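## Task

Nests N1, N2, N3 and N4 each carry one of the plates E01, E07, E10 and E70, and the ID labels are the only way to tell which is where. First build a stack in rack S1, bottom to top: E10, E07, E70, E01. E10 must rest flat on the rack floor, each plate above must be fully nested, and every plate's labelled short end must face the rack front, toward the viewer. Second, release the plates and push the START key on post KP until it latches. Third, return each plate to the nest it came from, lying flat within the locators with well A1 at the nest corner marked A1, while START stays latched. Anything held in place only by the robot does not count. Finish with the gripper open and moved away.

## Robot and tools

Robot: one four-axis arm with a gripper that always stays level. Its joints, base to hand, are lift (0.000 to 0.550 m), shoulder (-2.000 to 2.000 rad), elbow (-2.800 to 2.800 rad) and wrist yaw (-12.566 to 12.566 rad). The commanded point, end_effector_position, sits midway between the two rubber pads, roughly 2 to 3 cm back from the fingertips. The fingers point along the gripper's +x axis and close along its y axis. Even fully closed the tips stay 0.066 m apart, so a key is pressed with a single fingertip.

Frames: the scene frame has its origin on the table surface under the arm base, +z up, and +y to the left when looking along +x. Poses in results are given in this frame as end_effector_position (m) and end_effector_quat_wxyz. The printed position may be slightly wrong, more so far from the base.

execute_actions(actions): a list of actions run one after another. Each action is a table of at most 15 rows; each row lasts one control step (1/30 s), and if fewer than 15 rows are given the last one is repeated to fill 15 steps. A row is five numbers in [-1, 1]: dx, dy, dz, rz, opening. The first four are an offset, expressed in the gripper's own axes, from the hand's measured pose when that action began (for the first action in a call, the pose in the latest result of this scene). Every row refers back to that same starting pose, not to the row before it. Scale: 1.0 equals 0.6 m for dx, dy, dz and 180 degrees for rz; positive rz turns from +x toward +y. There is no tilt. Opening is absolute, not an offset: +1 means 0.140 m apart, -1 means closed. Closing from fully open takes about 0.6 s. An empty list just returns state and images.

Per step the command is limited to 70 mm and 16 degrees away from the measured pose, so large offsets take several actions; after an action the arm only continues to the last limited pose, so you must send the remainder yourself.

move(target, speed, blocking): target is one such five-number row, an offset measured from the pose in the latest result that reports one. It drives a straight path lasting 0.5 to 10 s; paths longer than 10 s end early. speed is the path's top speed in m/s, 0.002 to 0.5 (default 0.25), with turning capped at twice that value in rad/s. The opening is applied when the move begins. The path does not avoid obstacles, and the hand may lag, drift, or exceed the speed, notably with a nearly straight arm. Faster contact and targets set deeper past a surface press harder. With blocking=false a result comes after 0.5 s while motion continues; until a result shows it ended, use wait or stop before any other motion call. The move: line reports the ending (done, off_target, moving, held, fault) and limits: paced means the command was clipped, held means a check blocked some steps, after which the arm may suddenly go faster than speed.

wait(seconds): 0 to 10 s with the last command held; returns early if a move finishes. stop(): brakes a running move (needs room; fingers keep moving). zoom_image(camera, region): enlarges part of the last full image of cam_high (672x504), cam_low (672x504) or cam_wrist (616x616); region is [x0, y0, x1, y1] in pixels from the top-left, at most 504 by 504. finished_scene(scene): ends scene 1 or 2 for good and reports success.

Results: state pose; Joint positions (lift, shoulder, elbow, wrist yaw, then pad gap in m); grip_measured (finger opening on the command scale, possibly off by about 1 mm consistently); Hand target (pose the controller is driving toward); a pose unreachable line if the clearance check altered the command; step readings where HELD marks throttled steps; MOTOR HOT from 85 °C; OVER-TEMPERATURE FAULT when brakes engage at 100 °C; TORQUE FAULT when a joint hits its load limit (arm halts 10 s, rest of the call skipped).

Gripping: to hold something, command an opening below grip_measured, about 0.04 lower for a firm grip, less for a lighter one. Each pad pushes at most about 18 N; a fast close can squeeze harder. Holding a load warms the motors, also while you are deciding what to do next.

Avoid: an elbow angle within 0.4 rad of 0 (arm may fold and fault); load limits of lift 55.2 N, shoulder 8.28 N m, elbow 4.14 N m, wrist yaw 1.38 N m, including carried weight; dropping plates from more than a few millimetres; hard impacts or heavy pushing; anything leaving the table. Never let START light up before the stack fully meets step one. Well A1 lies at the labelled short end, in the corner opposite the labelled long side. Loose objects may occasionally get nudged, so check before finishing. Because offsets start from the measured pose, repeating a small offset against a rigid surface adds no extra force, but against something yielding it keeps moving in.

Each tool is called after "Emit:" as name(argument=value, ...), one argument or row to a line, values as JSON.

## Session

Emit:
execute_actions(
  actions=[],
)

Scene clock: 0.00 s.
end_effector_position=(+0.4020, -0.2959, +0.4636) grip_measured=+1.00 end_effector_quat_wxyz=(+0.763, +0.000, +0.000, -0.646)
Joint positions: [ 0.459  0.263  1.027 -2.695  0.14 ]
Hand target: +0.402, -0.296, +0.464; +0.763, +0.000, +0.000, -0.646

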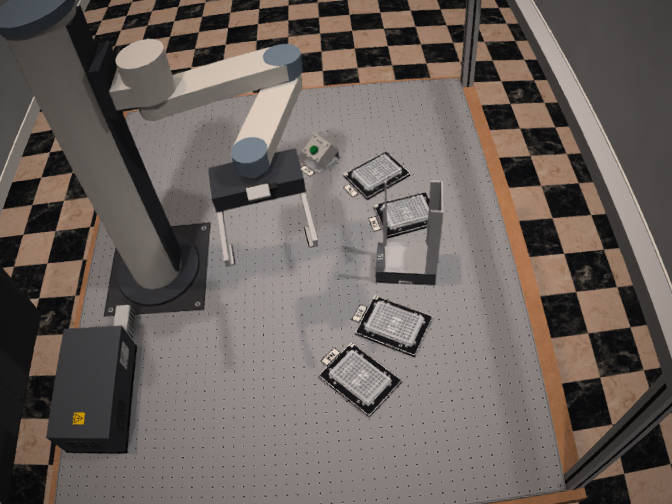

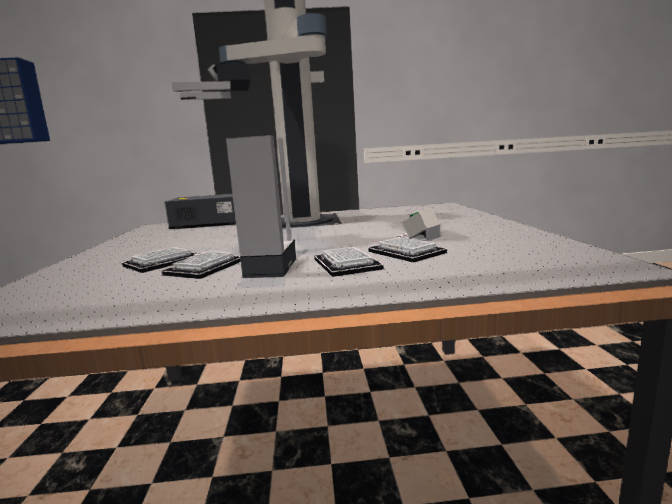

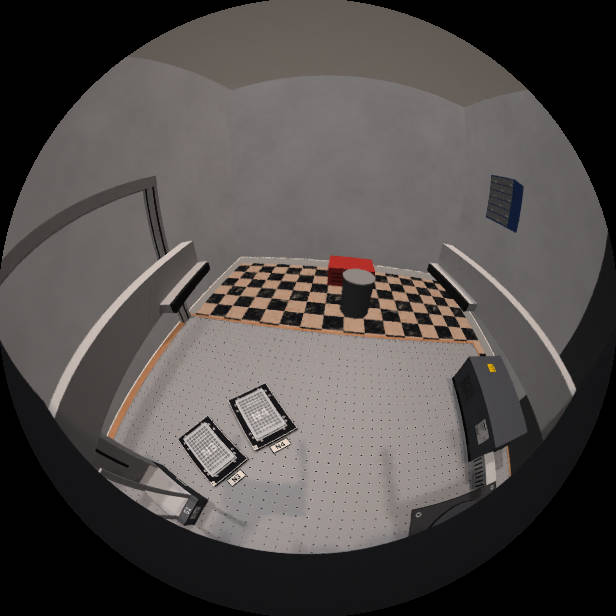

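Emit:
zoom_image(
  camera="cam_high",
  region=[280,120,480,300],
)

Emit:
zoom_image(
  camera="cam_high",
  region=[300,280,460,420],
)

Emit:
zoom_image(
  camera="cam_low",
  region=[110,190,460,300],
)

Region (280, 120, 480, 300) of cam_high's 672x504 image, scaled by 2.520, with more detail than that image has; it fills the top 454 rows of this view, and the rest is white.

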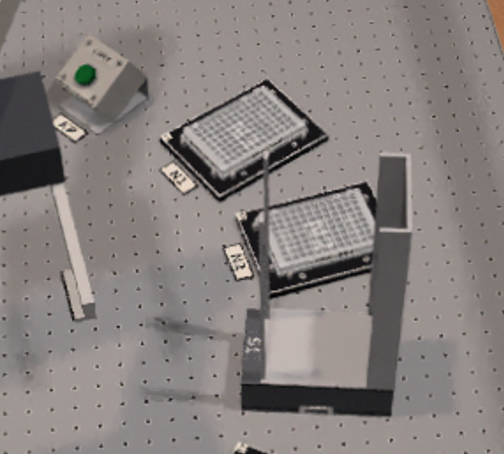

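Region (300, 280, 460, 420) of cam_high's 672x504 image, scaled by 3.150, with more detail than that image has; it fills the top 441 rows of this view, and the rest is white.

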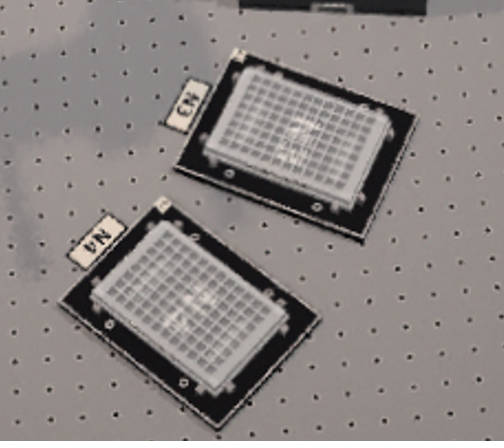

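Region (110, 190, 460, 300) of cam_low's 672x504 image, scaled by 1.440, with more detail than that image has; it fills the top 158 rows of this view, and the rest is white.

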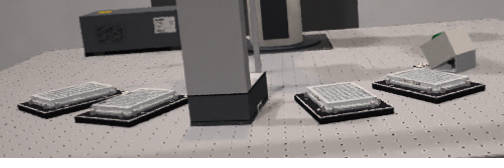

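Emit:
move(
  target=[-0.24,0.04,-0.58,0.32,1],
)

Emit:
zoom_image(
  camera="cam_wrist",
  region=[130,250,490,450],
)

Scene clock: 14.87 s.
end_effector_position=(+0.4020, -0.1499, +0.1156) grip_measured=+1.00 end_effector_quat_wxyz=(+0.980, +0.000, +0.000, -0.199)
Joint positions: [ 0.111  0.257  0.51  -1.166  0.14 ]
Hand target: +0.402, -0.150, +0.116; +0.980, +0.000, +0.000, -0.198
Off the commanded pose: 0.000 m, 0 deg.
move: done

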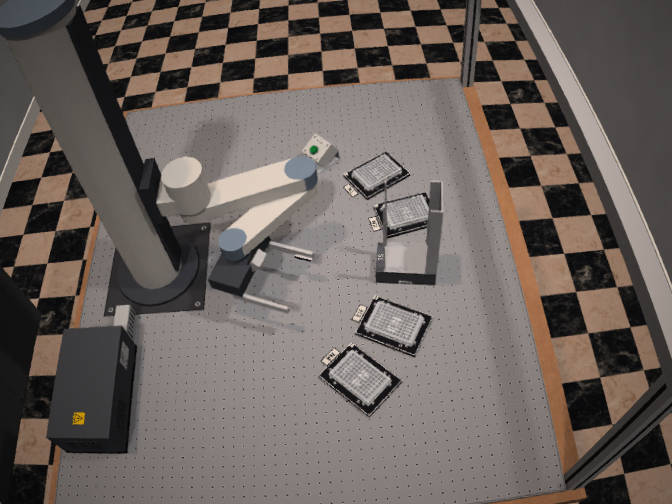

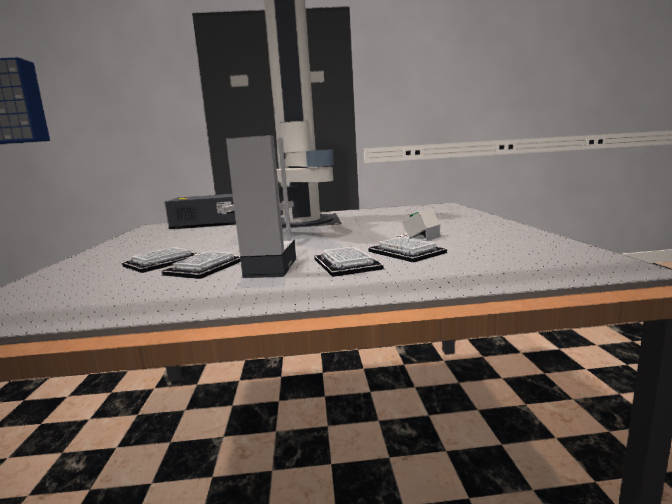

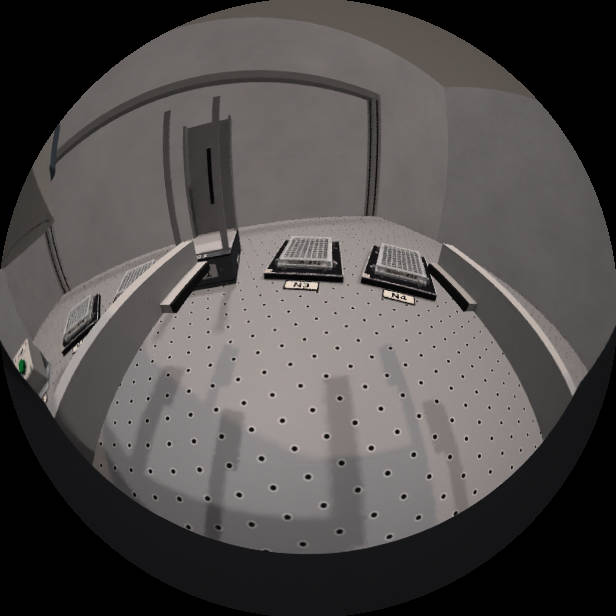

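Region (130, 250, 490, 450) of cam_wrist's 616x616 image, scaled by 1.400, with more detail than that image has.

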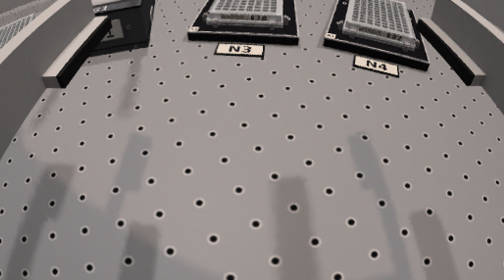

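Aligned nicely with N3. Advance.

Emit:
move(
  target=[0.25,0,-0.07,0,1],
)

Emit:
zoom_image(
  camera="cam_wrist",
  region=[130,200,530,400],
)

Scene clock: 18.07 s.
end_effector_position=(+0.5402, -0.2083, +0.0736) grip_measured=+1.00 end_effector_quat_wxyz=(+0.980, +0.000, +0.000, -0.198)
Joint positions: [ 0.069  0.305  1.137 -1.841  0.14 ]
Hand target: +0.540, -0.208, +0.074; +0.980, +0.000, +0.000, -0.199
Off the commanded pose: 0.000 m, 0 deg.
move: done

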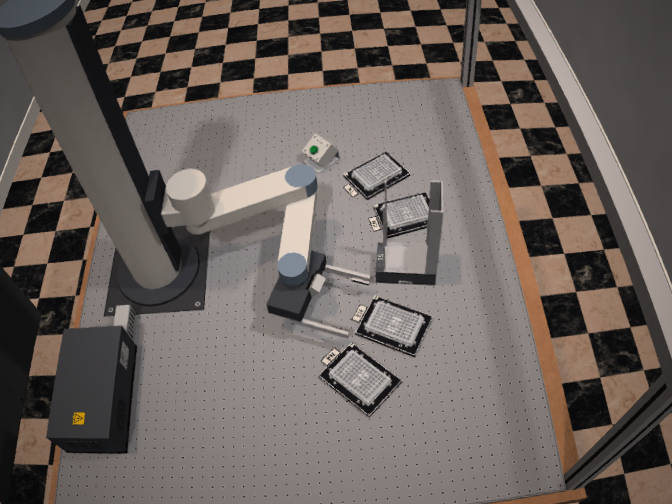

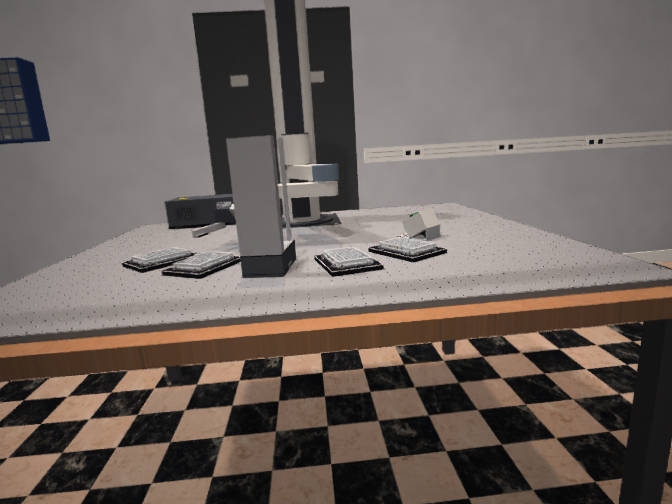

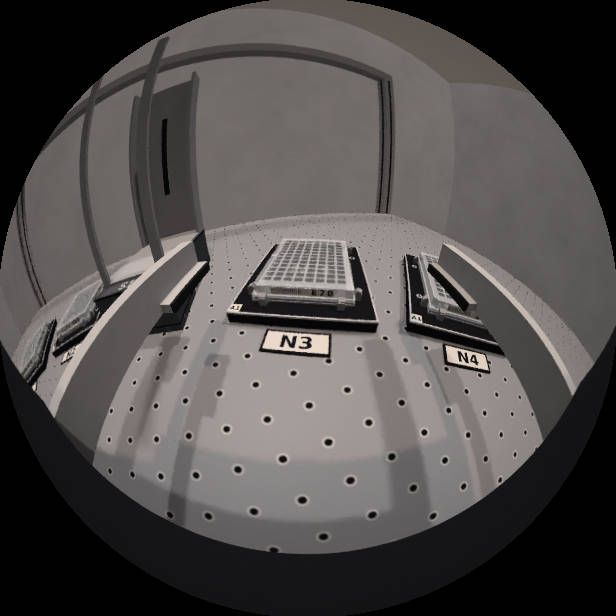

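Region (130, 200, 530, 400) of cam_wrist's 616x616 image, scaled by 1.260, with more detail than that image has.

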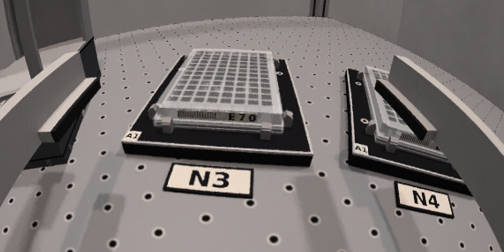

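Emit:
move(
  target=[-0.33,0.42,0.06,0.22,0.3],
)

Emit:
zoom_image(
  camera="cam_wrist",
  region=[130,200,530,400],
)

Scene clock: 24.60 s.
end_effector_position=(+0.4558, +0.1010, +0.1096) grip_measured=+0.30 end_effector_quat_wxyz=(+0.989, +0.000, +0.000, +0.146)
Joint positions: [ 0.105  1.419  0.602 -1.728  0.114]
Hand target: +0.456, +0.101, +0.110; +0.989, +0.000, +0.000, +0.145
Off the commanded pose: 0.000 m, 0 deg.
move: done

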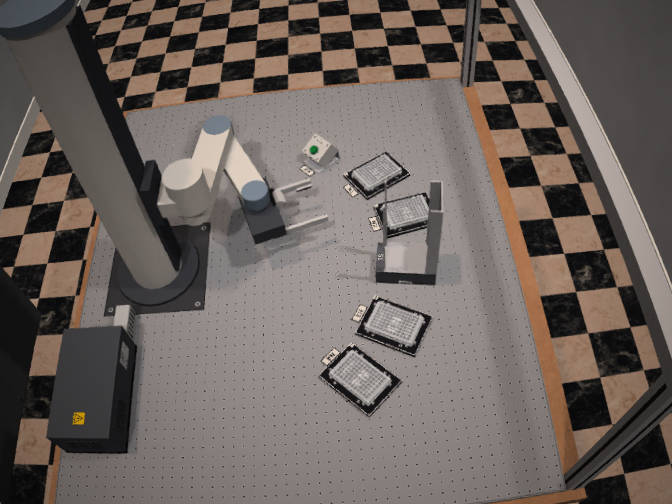

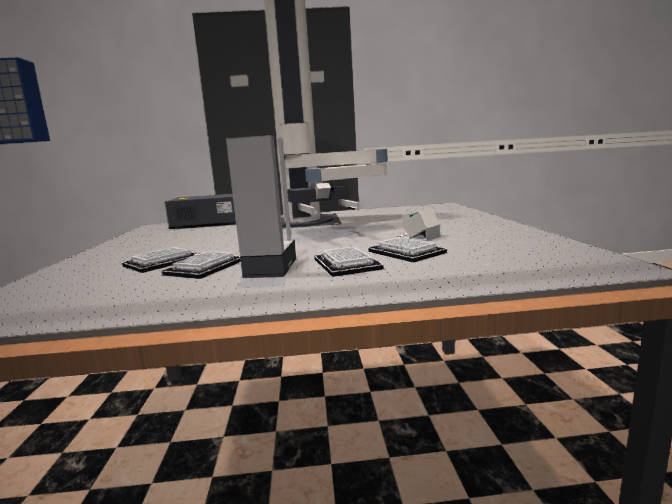

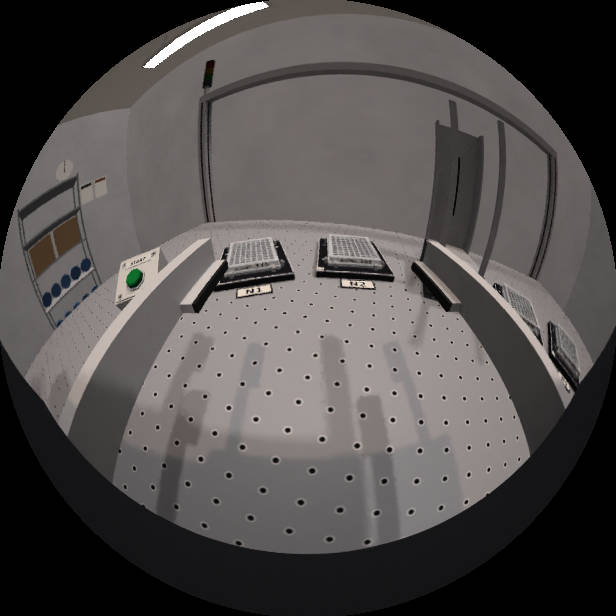

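Region (130, 200, 530, 400) of cam_wrist's 616x616 image, scaled by 1.260, with more detail than that image has.

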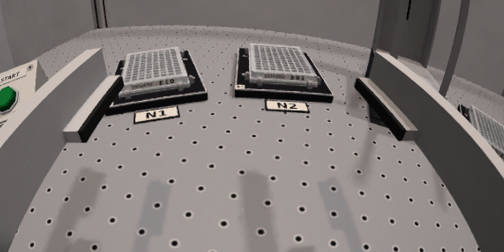

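Emit:
move(
  target=[0.25,0.15,-0.09,0.08,0.3],
)

Scene clock: 29.07 s.
end_effector_position=(+0.5735, +0.2305, +0.0555) grip_measured=+0.30 end_effector_quat_wxyz=(+0.963, +0.000, +0.000, +0.269)
Joint positions: [ 0.051  1.328  1.32  -2.104  0.114]
Hand target: +0.573, +0.230, +0.056; +0.963, +0.000, +0.000, +0.269
Off the commanded pose: 0.000 m, 0 deg.
move: done

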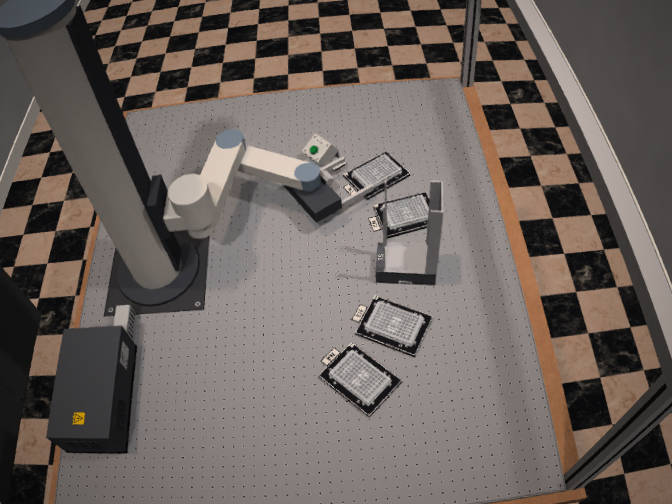

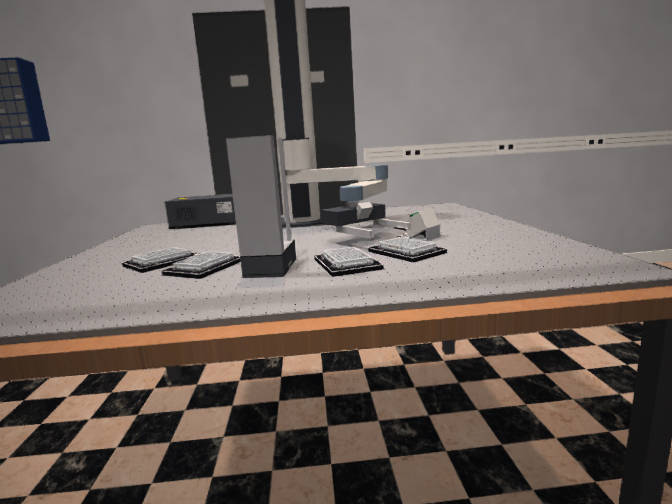

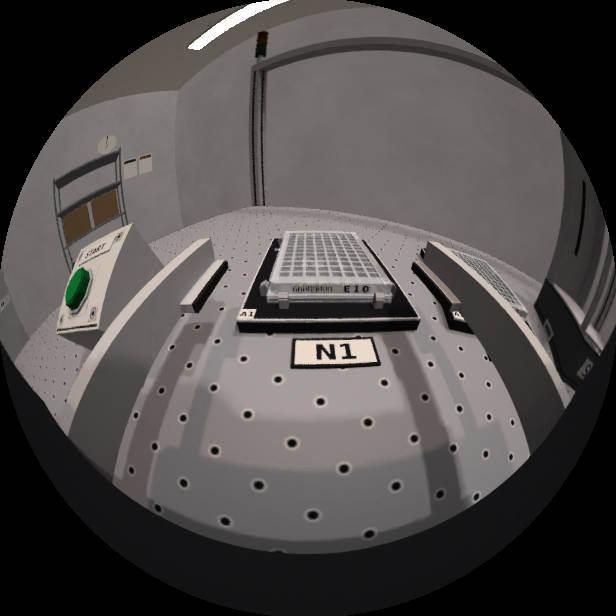

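Emit:
move(
  target=[0.135,-0.007,-0.03,0.017,0.1],
  speed=0.1,
)

Emit:
zoom_image(
  camera="cam_high",
  region=[290,120,450,230],
)

Scene clock: 34.33 s.
end_effector_position=(+0.6450, +0.2688, +0.0375) grip_measured=+0.10 end_effector_quat_wxyz=(+0.956, +0.000, +0.000, +0.294)
Joint positions: [ 0.032  1.119  1.762 -2.283  0.107]
Hand target: +0.645, +0.269, +0.038; +0.956, +0.000, +0.000, +0.294
Off the commanded pose: 0.000 m, 0 deg.
move: done

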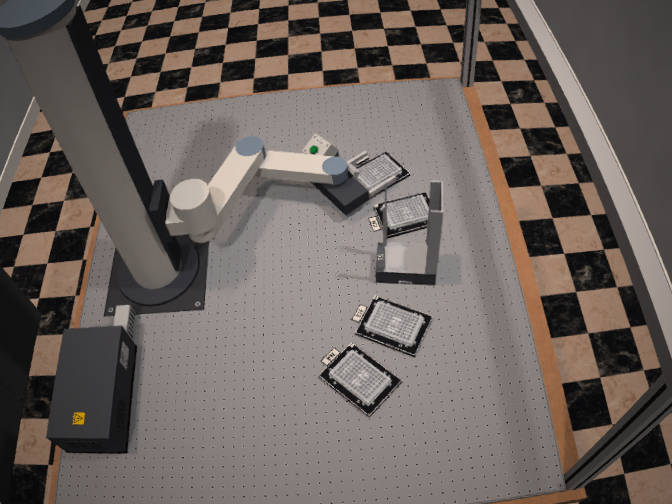

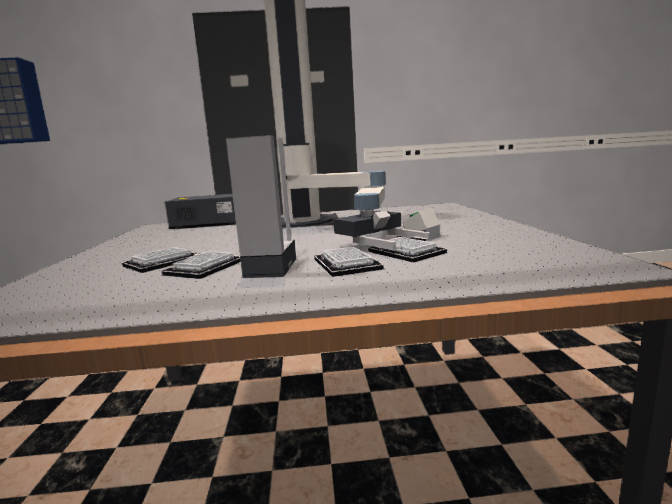

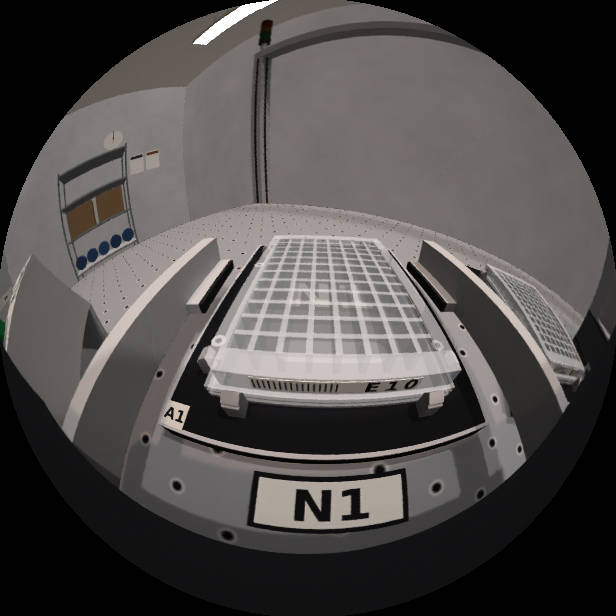

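Region (290, 120, 450, 230) of cam_high's 672x504 image, scaled by 3.150, with more detail than that image has; it fills the top 346 rows of this view, and the rest is white.

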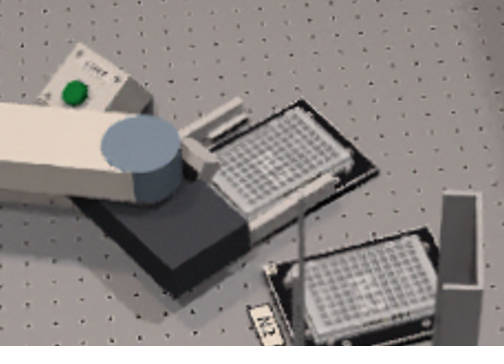

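Emit:
move(
  target=[0.015,-0.008,-0.027,-0.003,-0.2],
  speed=0.03,
)

Emit:
zoom_image(
  camera="cam_low",
  region=[330,200,460,280],
)

Scene clock: 48.60 s.
end_effector_position=(+0.6524, +0.2697, +0.0273) grip_measured=-0.20 end_effector_quat_wxyz=(+0.956, +0.000, +0.000, +0.292)
Joint positions: [ 0.022  1.095  1.805 -2.306  0.096]
Hand target: +0.652, +0.270, +0.027; +0.956, +0.000, +0.000, +0.292
Off the commanded pose: 0.007 m, 0 deg.
TORQUE FAULT: the external load on joint 1 (lift) reached its load limit, and the arm stopped for 10 seconds. That time counts as 20 of the actions that you can send in this scene. The arm's remaining commands of this call were not run. The arm holds where it stopped, with its grip as last carried out, and accepts commands again: back off and push less far. The arm stops again, at the same cost, whenever a joint's load reaches its limit.
move: fault

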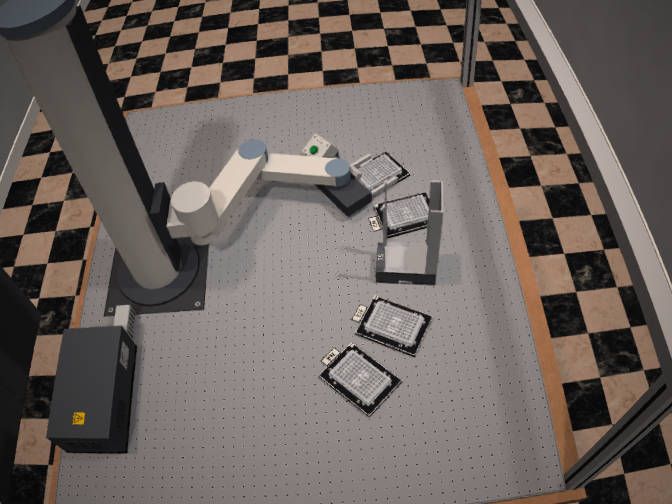

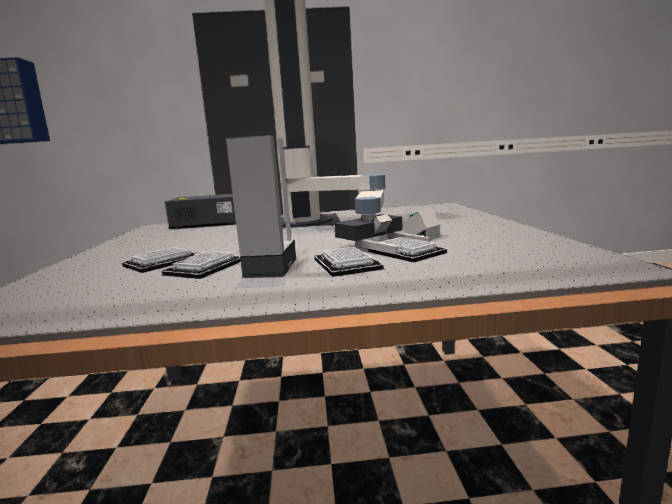

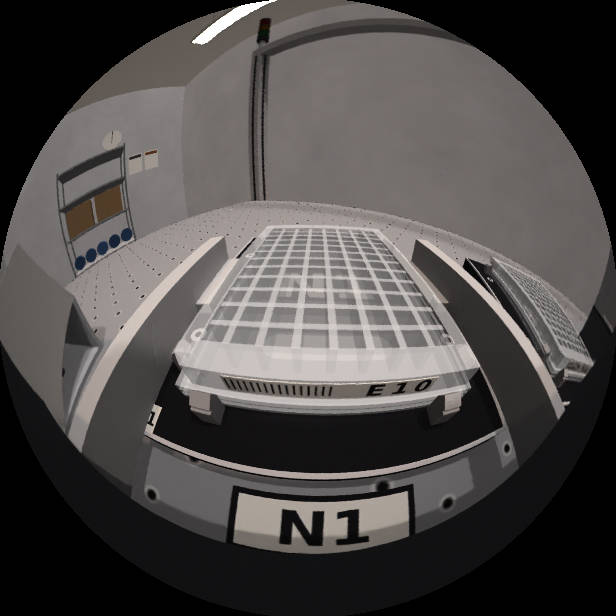

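Region (330, 200, 460, 280) of cam_low's 672x504 image, scaled by 3.877, with more detail than that image has; it fills the top 310 rows of this view, and the rest is white.

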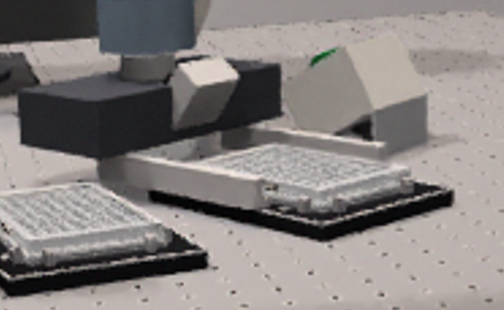

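Emit:
move(
  target=[0.005,-0.004,0.006,0,-0.2],
  speed=0.03,
)

Emit:
move(
  target=[0,0,0,0,-0.44],
)

Emit:
zoom_image(
  camera="cam_wrist",
  region=[130,200,510,450],
)

Scene clock: 53.13 s.
end_effector_position=(+0.6561, +0.2694, +0.0309) grip_measured=-0.20 end_effector_quat_wxyz=(+0.956, +0.000, +0.000, +0.293)
Joint positions: [ 0.026  1.081  1.825 -2.312  0.096]
Hand target: +0.656, +0.269, +0.031; +0.956, +0.000, +0.000, +0.292
Off the commanded pose: 0.000 m, 0 deg.
move: done

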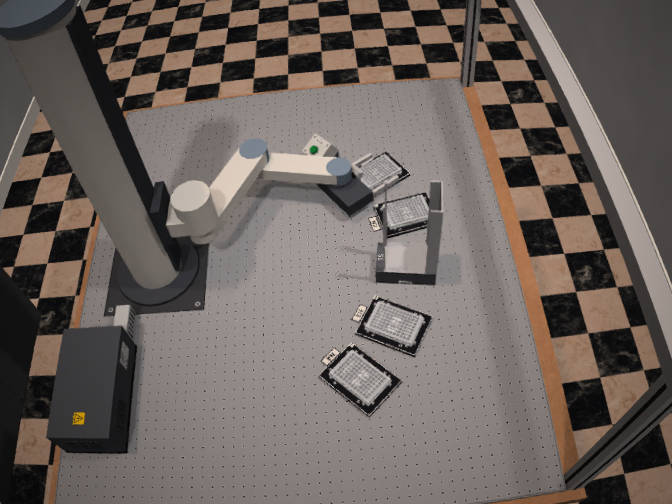

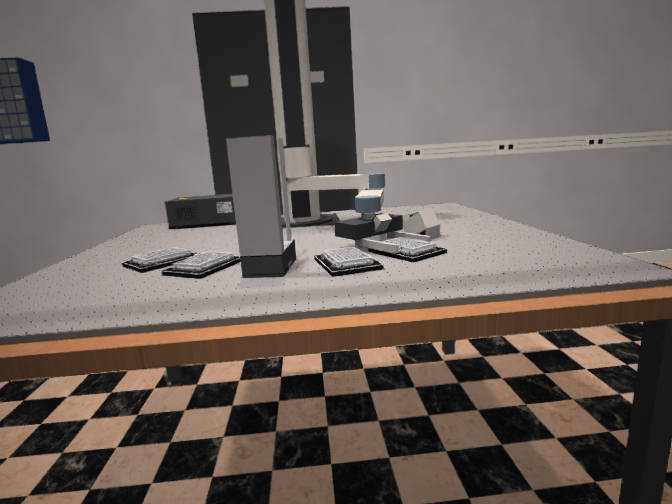

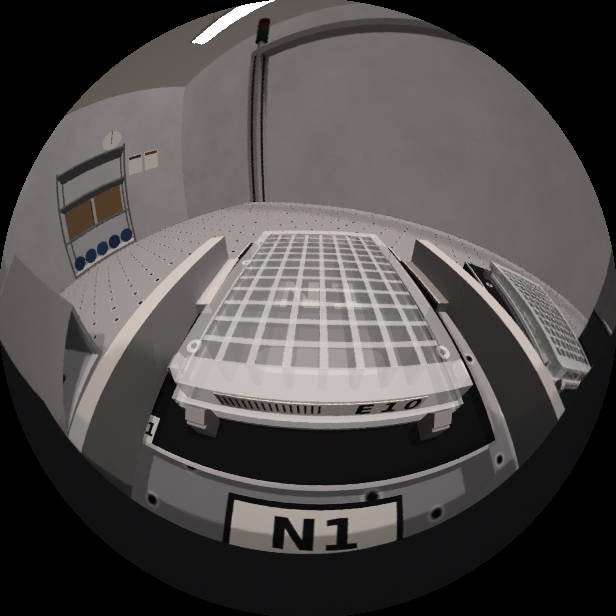

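Scene clock: 53.63 s.
end_effector_position=(+0.6551, +0.2718, +0.0309) grip_measured=-0.43 end_effector_quat_wxyz=(+0.955, +0.000, +0.000, +0.297)
Joint positions: [ 0.026  1.083  1.827 -2.307  0.087]
Hand target: +0.656, +0.269, +0.031; +0.956, +0.000, +0.000, +0.293
Off the commanded pose: 0.003 m, 1 deg.
move: done

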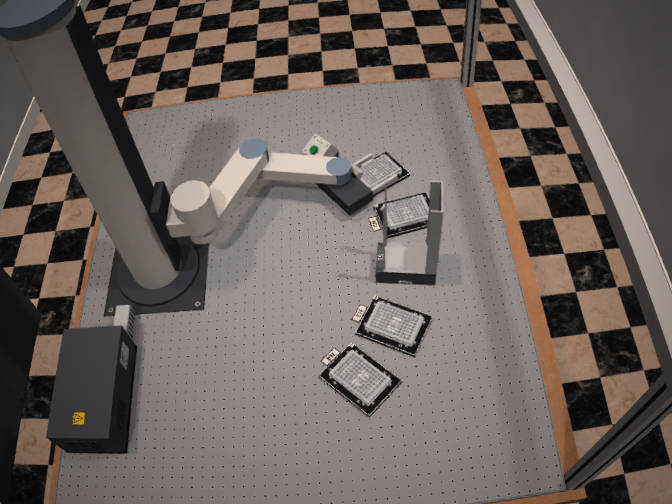

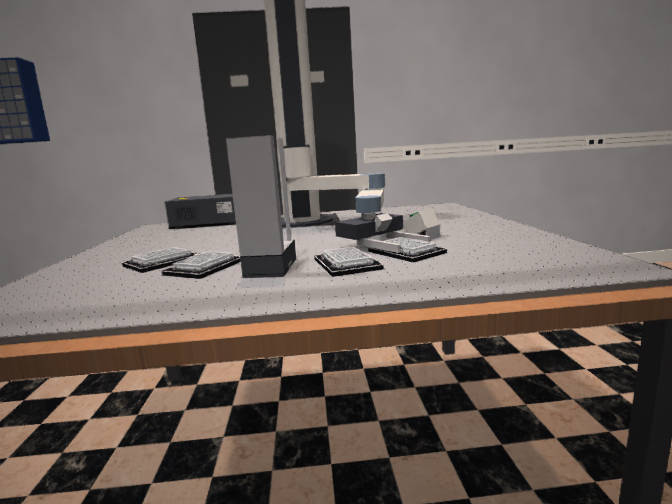

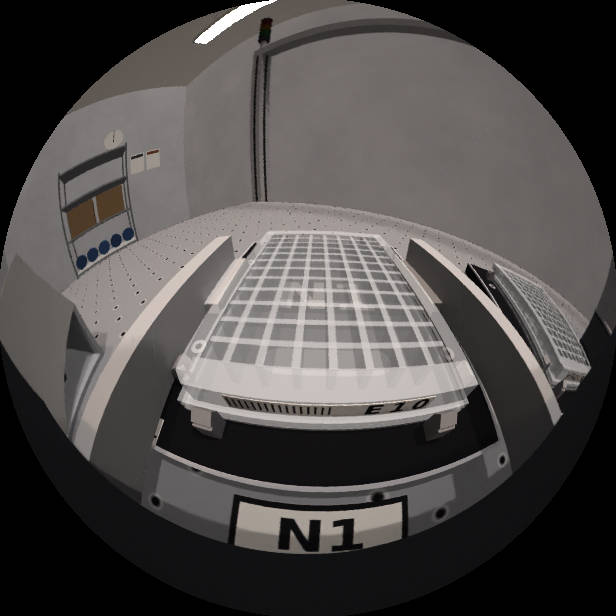

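Region (130, 200, 510, 450) of cam_wrist's 616x616 image, scaled by 1.326, with more detail than that image has; it fills the top 332 rows of this view, and the rest is white.

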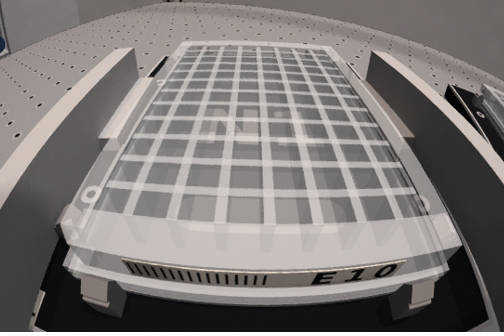

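Emit:
execute_actions(
  actions=[
    [[0,-0.002,0.005,-0.002,-0.3]],
    [[0,0,0,0,-0.48]],
    [[0,0,0,0,-0.56]],
    [[0,0,0,0,-0.56]],
  ],
)

Emit:
zoom_image(
  camera="cam_wrist",
  region=[130,200,510,450],
)

Scene clock: 60.60 s.
end_effector_position=(+0.6550, +0.2727, +0.0339) grip_measured=-0.50 end_effector_quat_wxyz=(+0.956, +0.000, +0.000, +0.294)
Joint positions: [ 0.029  1.087  1.829 -2.319  0.084]
Hand target: +0.655, +0.273, +0.034; +0.955, +0.000, +0.000, +0.296
Off the commanded pose: 0.000 m, 0 deg.
Step readings (end_effector_position; steps 1 to 15: 1st action; 16 to 30: 2nd action; 31 to 45: 3rd action; 46 to 60: 4th action):
0: (+0.6551, +0.2718, +0.0309)
1: (+0.6551, +0.2717, +0.0309)
2: (+0.6555, +0.2709, +0.0317)
4: (+0.6556, +0.2711, +0.0341)
8: (+0.6557, +0.2710, +0.0339)
15: (+0.6557, +0.2709, +0.0339)
16: (+0.6557, +0.2709, +0.0339)
17: (+0.6554, +0.2716, +0.0339)
19: (+0.6550, +0.2726, +0.0339)
23: (+0.6550, +0.2726, +0.0339)
30: (+0.6550, +0.2726, +0.0339)
31: (+0.6550, +0.2727, +0.0339)
32: (+0.6549, +0.2728, +0.0339)
34: (+0.6549, +0.2728, +0.0339)
38: (+0.6549, +0.2728, +0.0339)
45: (+0.6549, +0.2728, +0.0339)
46: (+0.6549, +0.2728, +0.0339)
47: (+0.6550, +0.2727, +0.0339)
49: (+0.6550, +0.2727, +0.0339)
53: (+0.6550, +0.2727, +0.0339)
60: end_effector_position above

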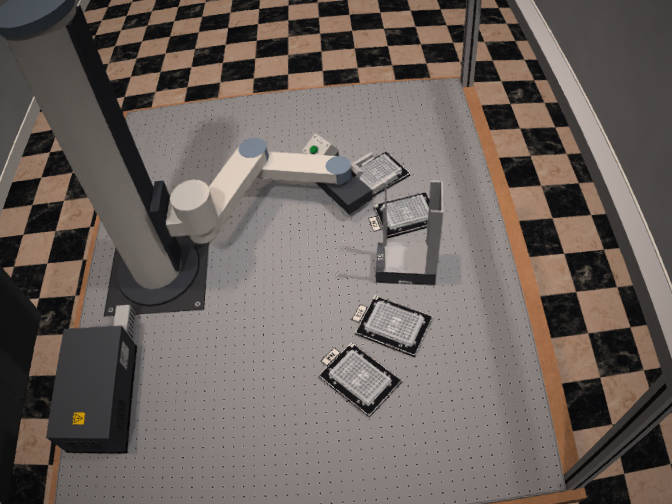

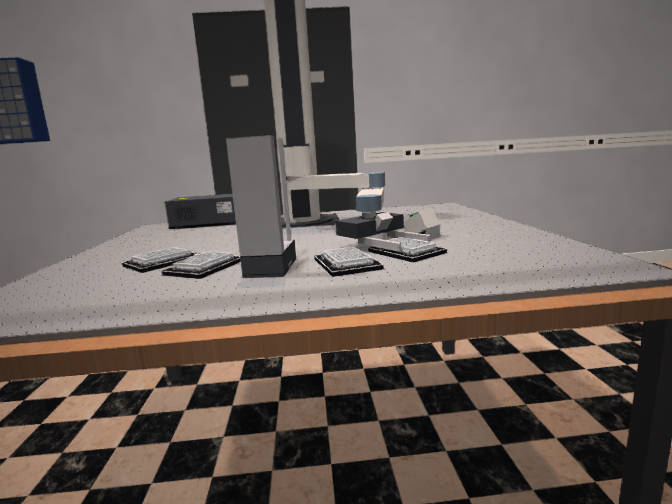

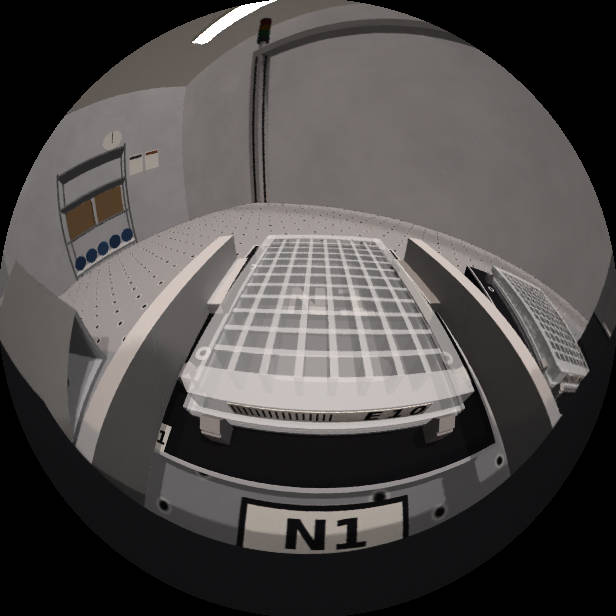

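Region (130, 200, 510, 450) of cam_wrist's 616x616 image, scaled by 1.326, with more detail than that image has; it fills the top 332 rows of this view, and the rest is white.

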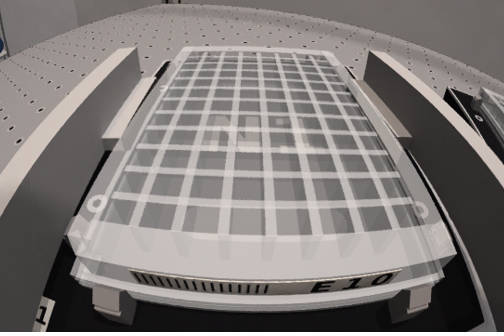

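Emit:
move(
  target=[0,0,0.62,0,-0.55],
)

Emit:
move(
  target=[-0.45,-0.34,0.03,-0.205,-0.55],
)

Scene clock: 66.83 s.
end_effector_position=(+0.6550, +0.2727, +0.4060) grip_measured=-0.53 end_effector_quat_wxyz=(+0.956, +0.000, +0.000, +0.294)
Joint positions: [ 0.401  1.087  1.829 -2.319  0.083]
Hand target: +0.655, +0.273, +0.406; +0.956, +0.000, +0.000, +0.294
Off the commanded pose: 0.000 m, 0 deg.
move: done

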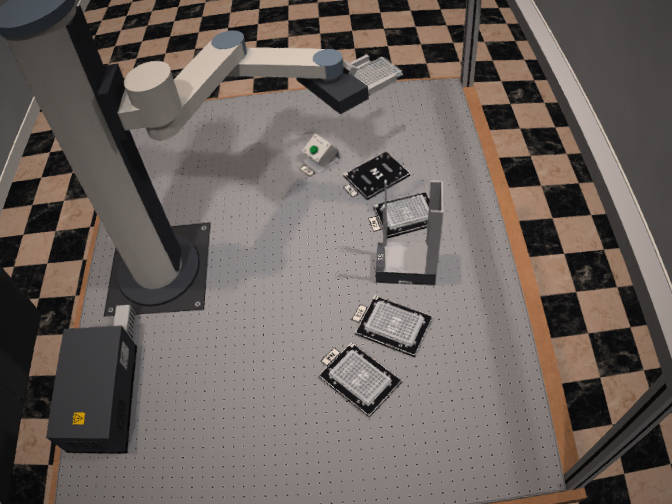

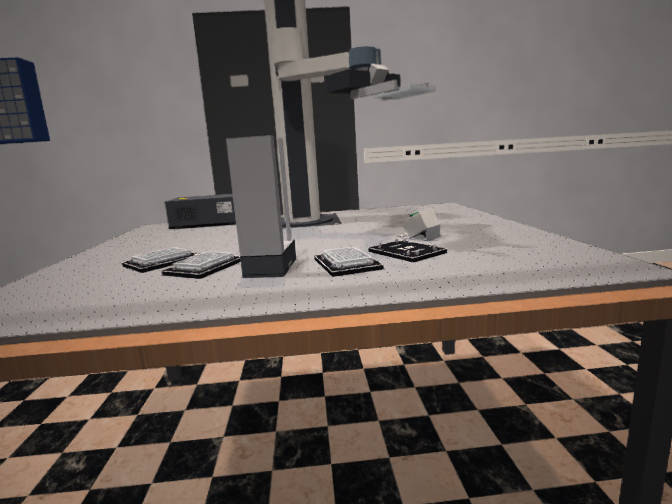

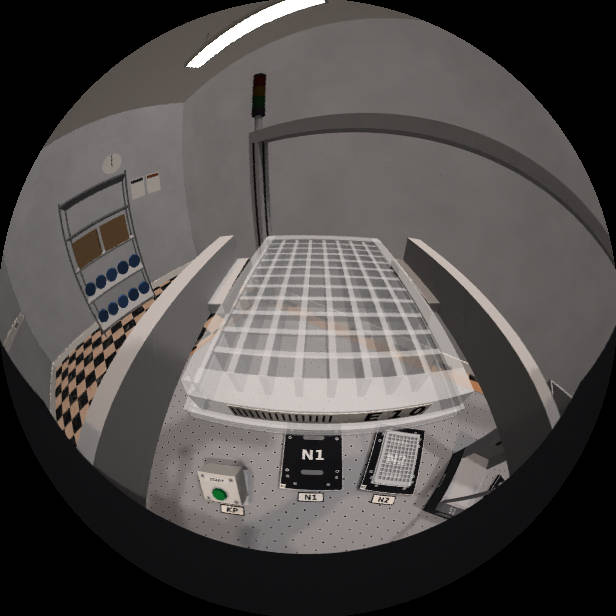

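Scene clock: 68.57 s.
end_effector_position=(+0.5460, -0.0478, +0.4239) grip_measured=-0.53 end_effector_quat_wxyz=(+1.000, +0.000, +0.000, -0.024)
Joint positions: [ 0.419  0.779  0.925 -1.753  0.083]
Hand target: +0.546, -0.048, +0.424; +1.000, +0.000, +0.000, -0.024
Off the commanded pose: 0.000 m, 0 deg.
move: done

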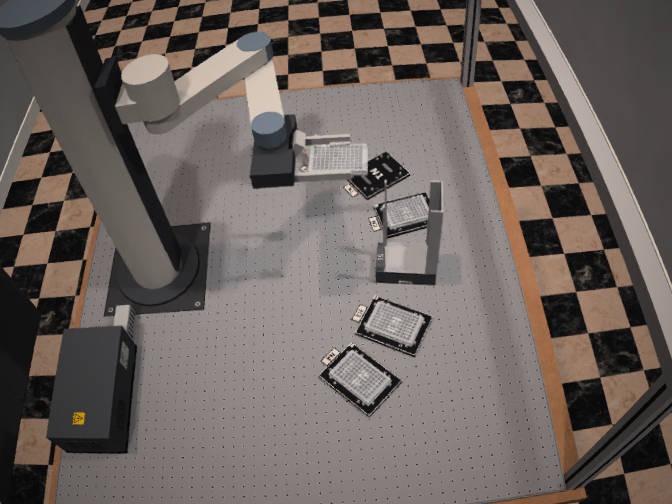

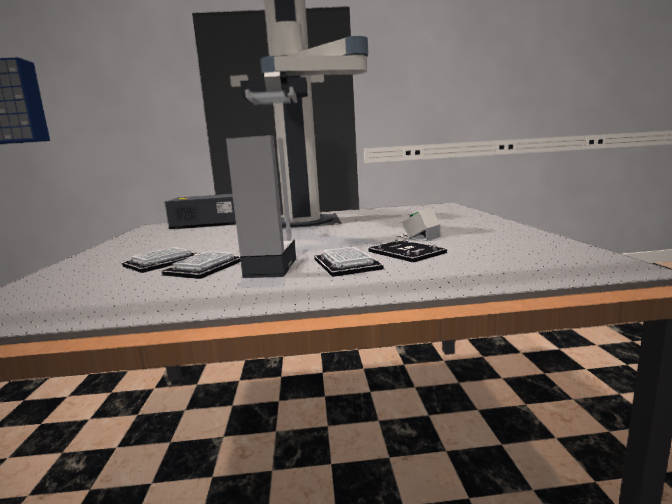

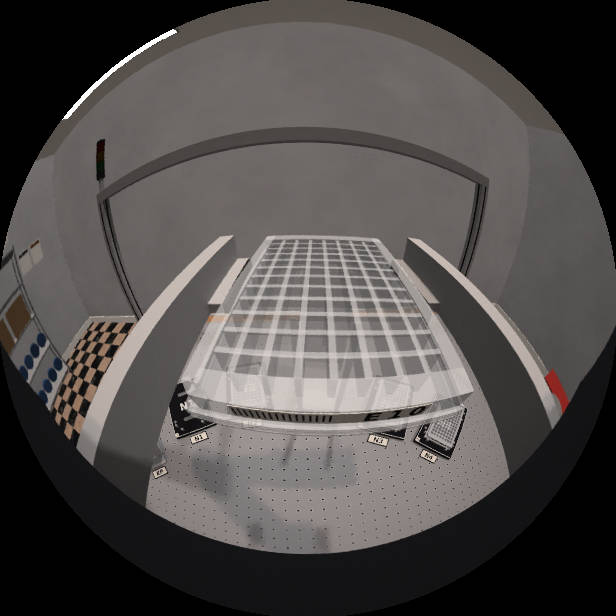

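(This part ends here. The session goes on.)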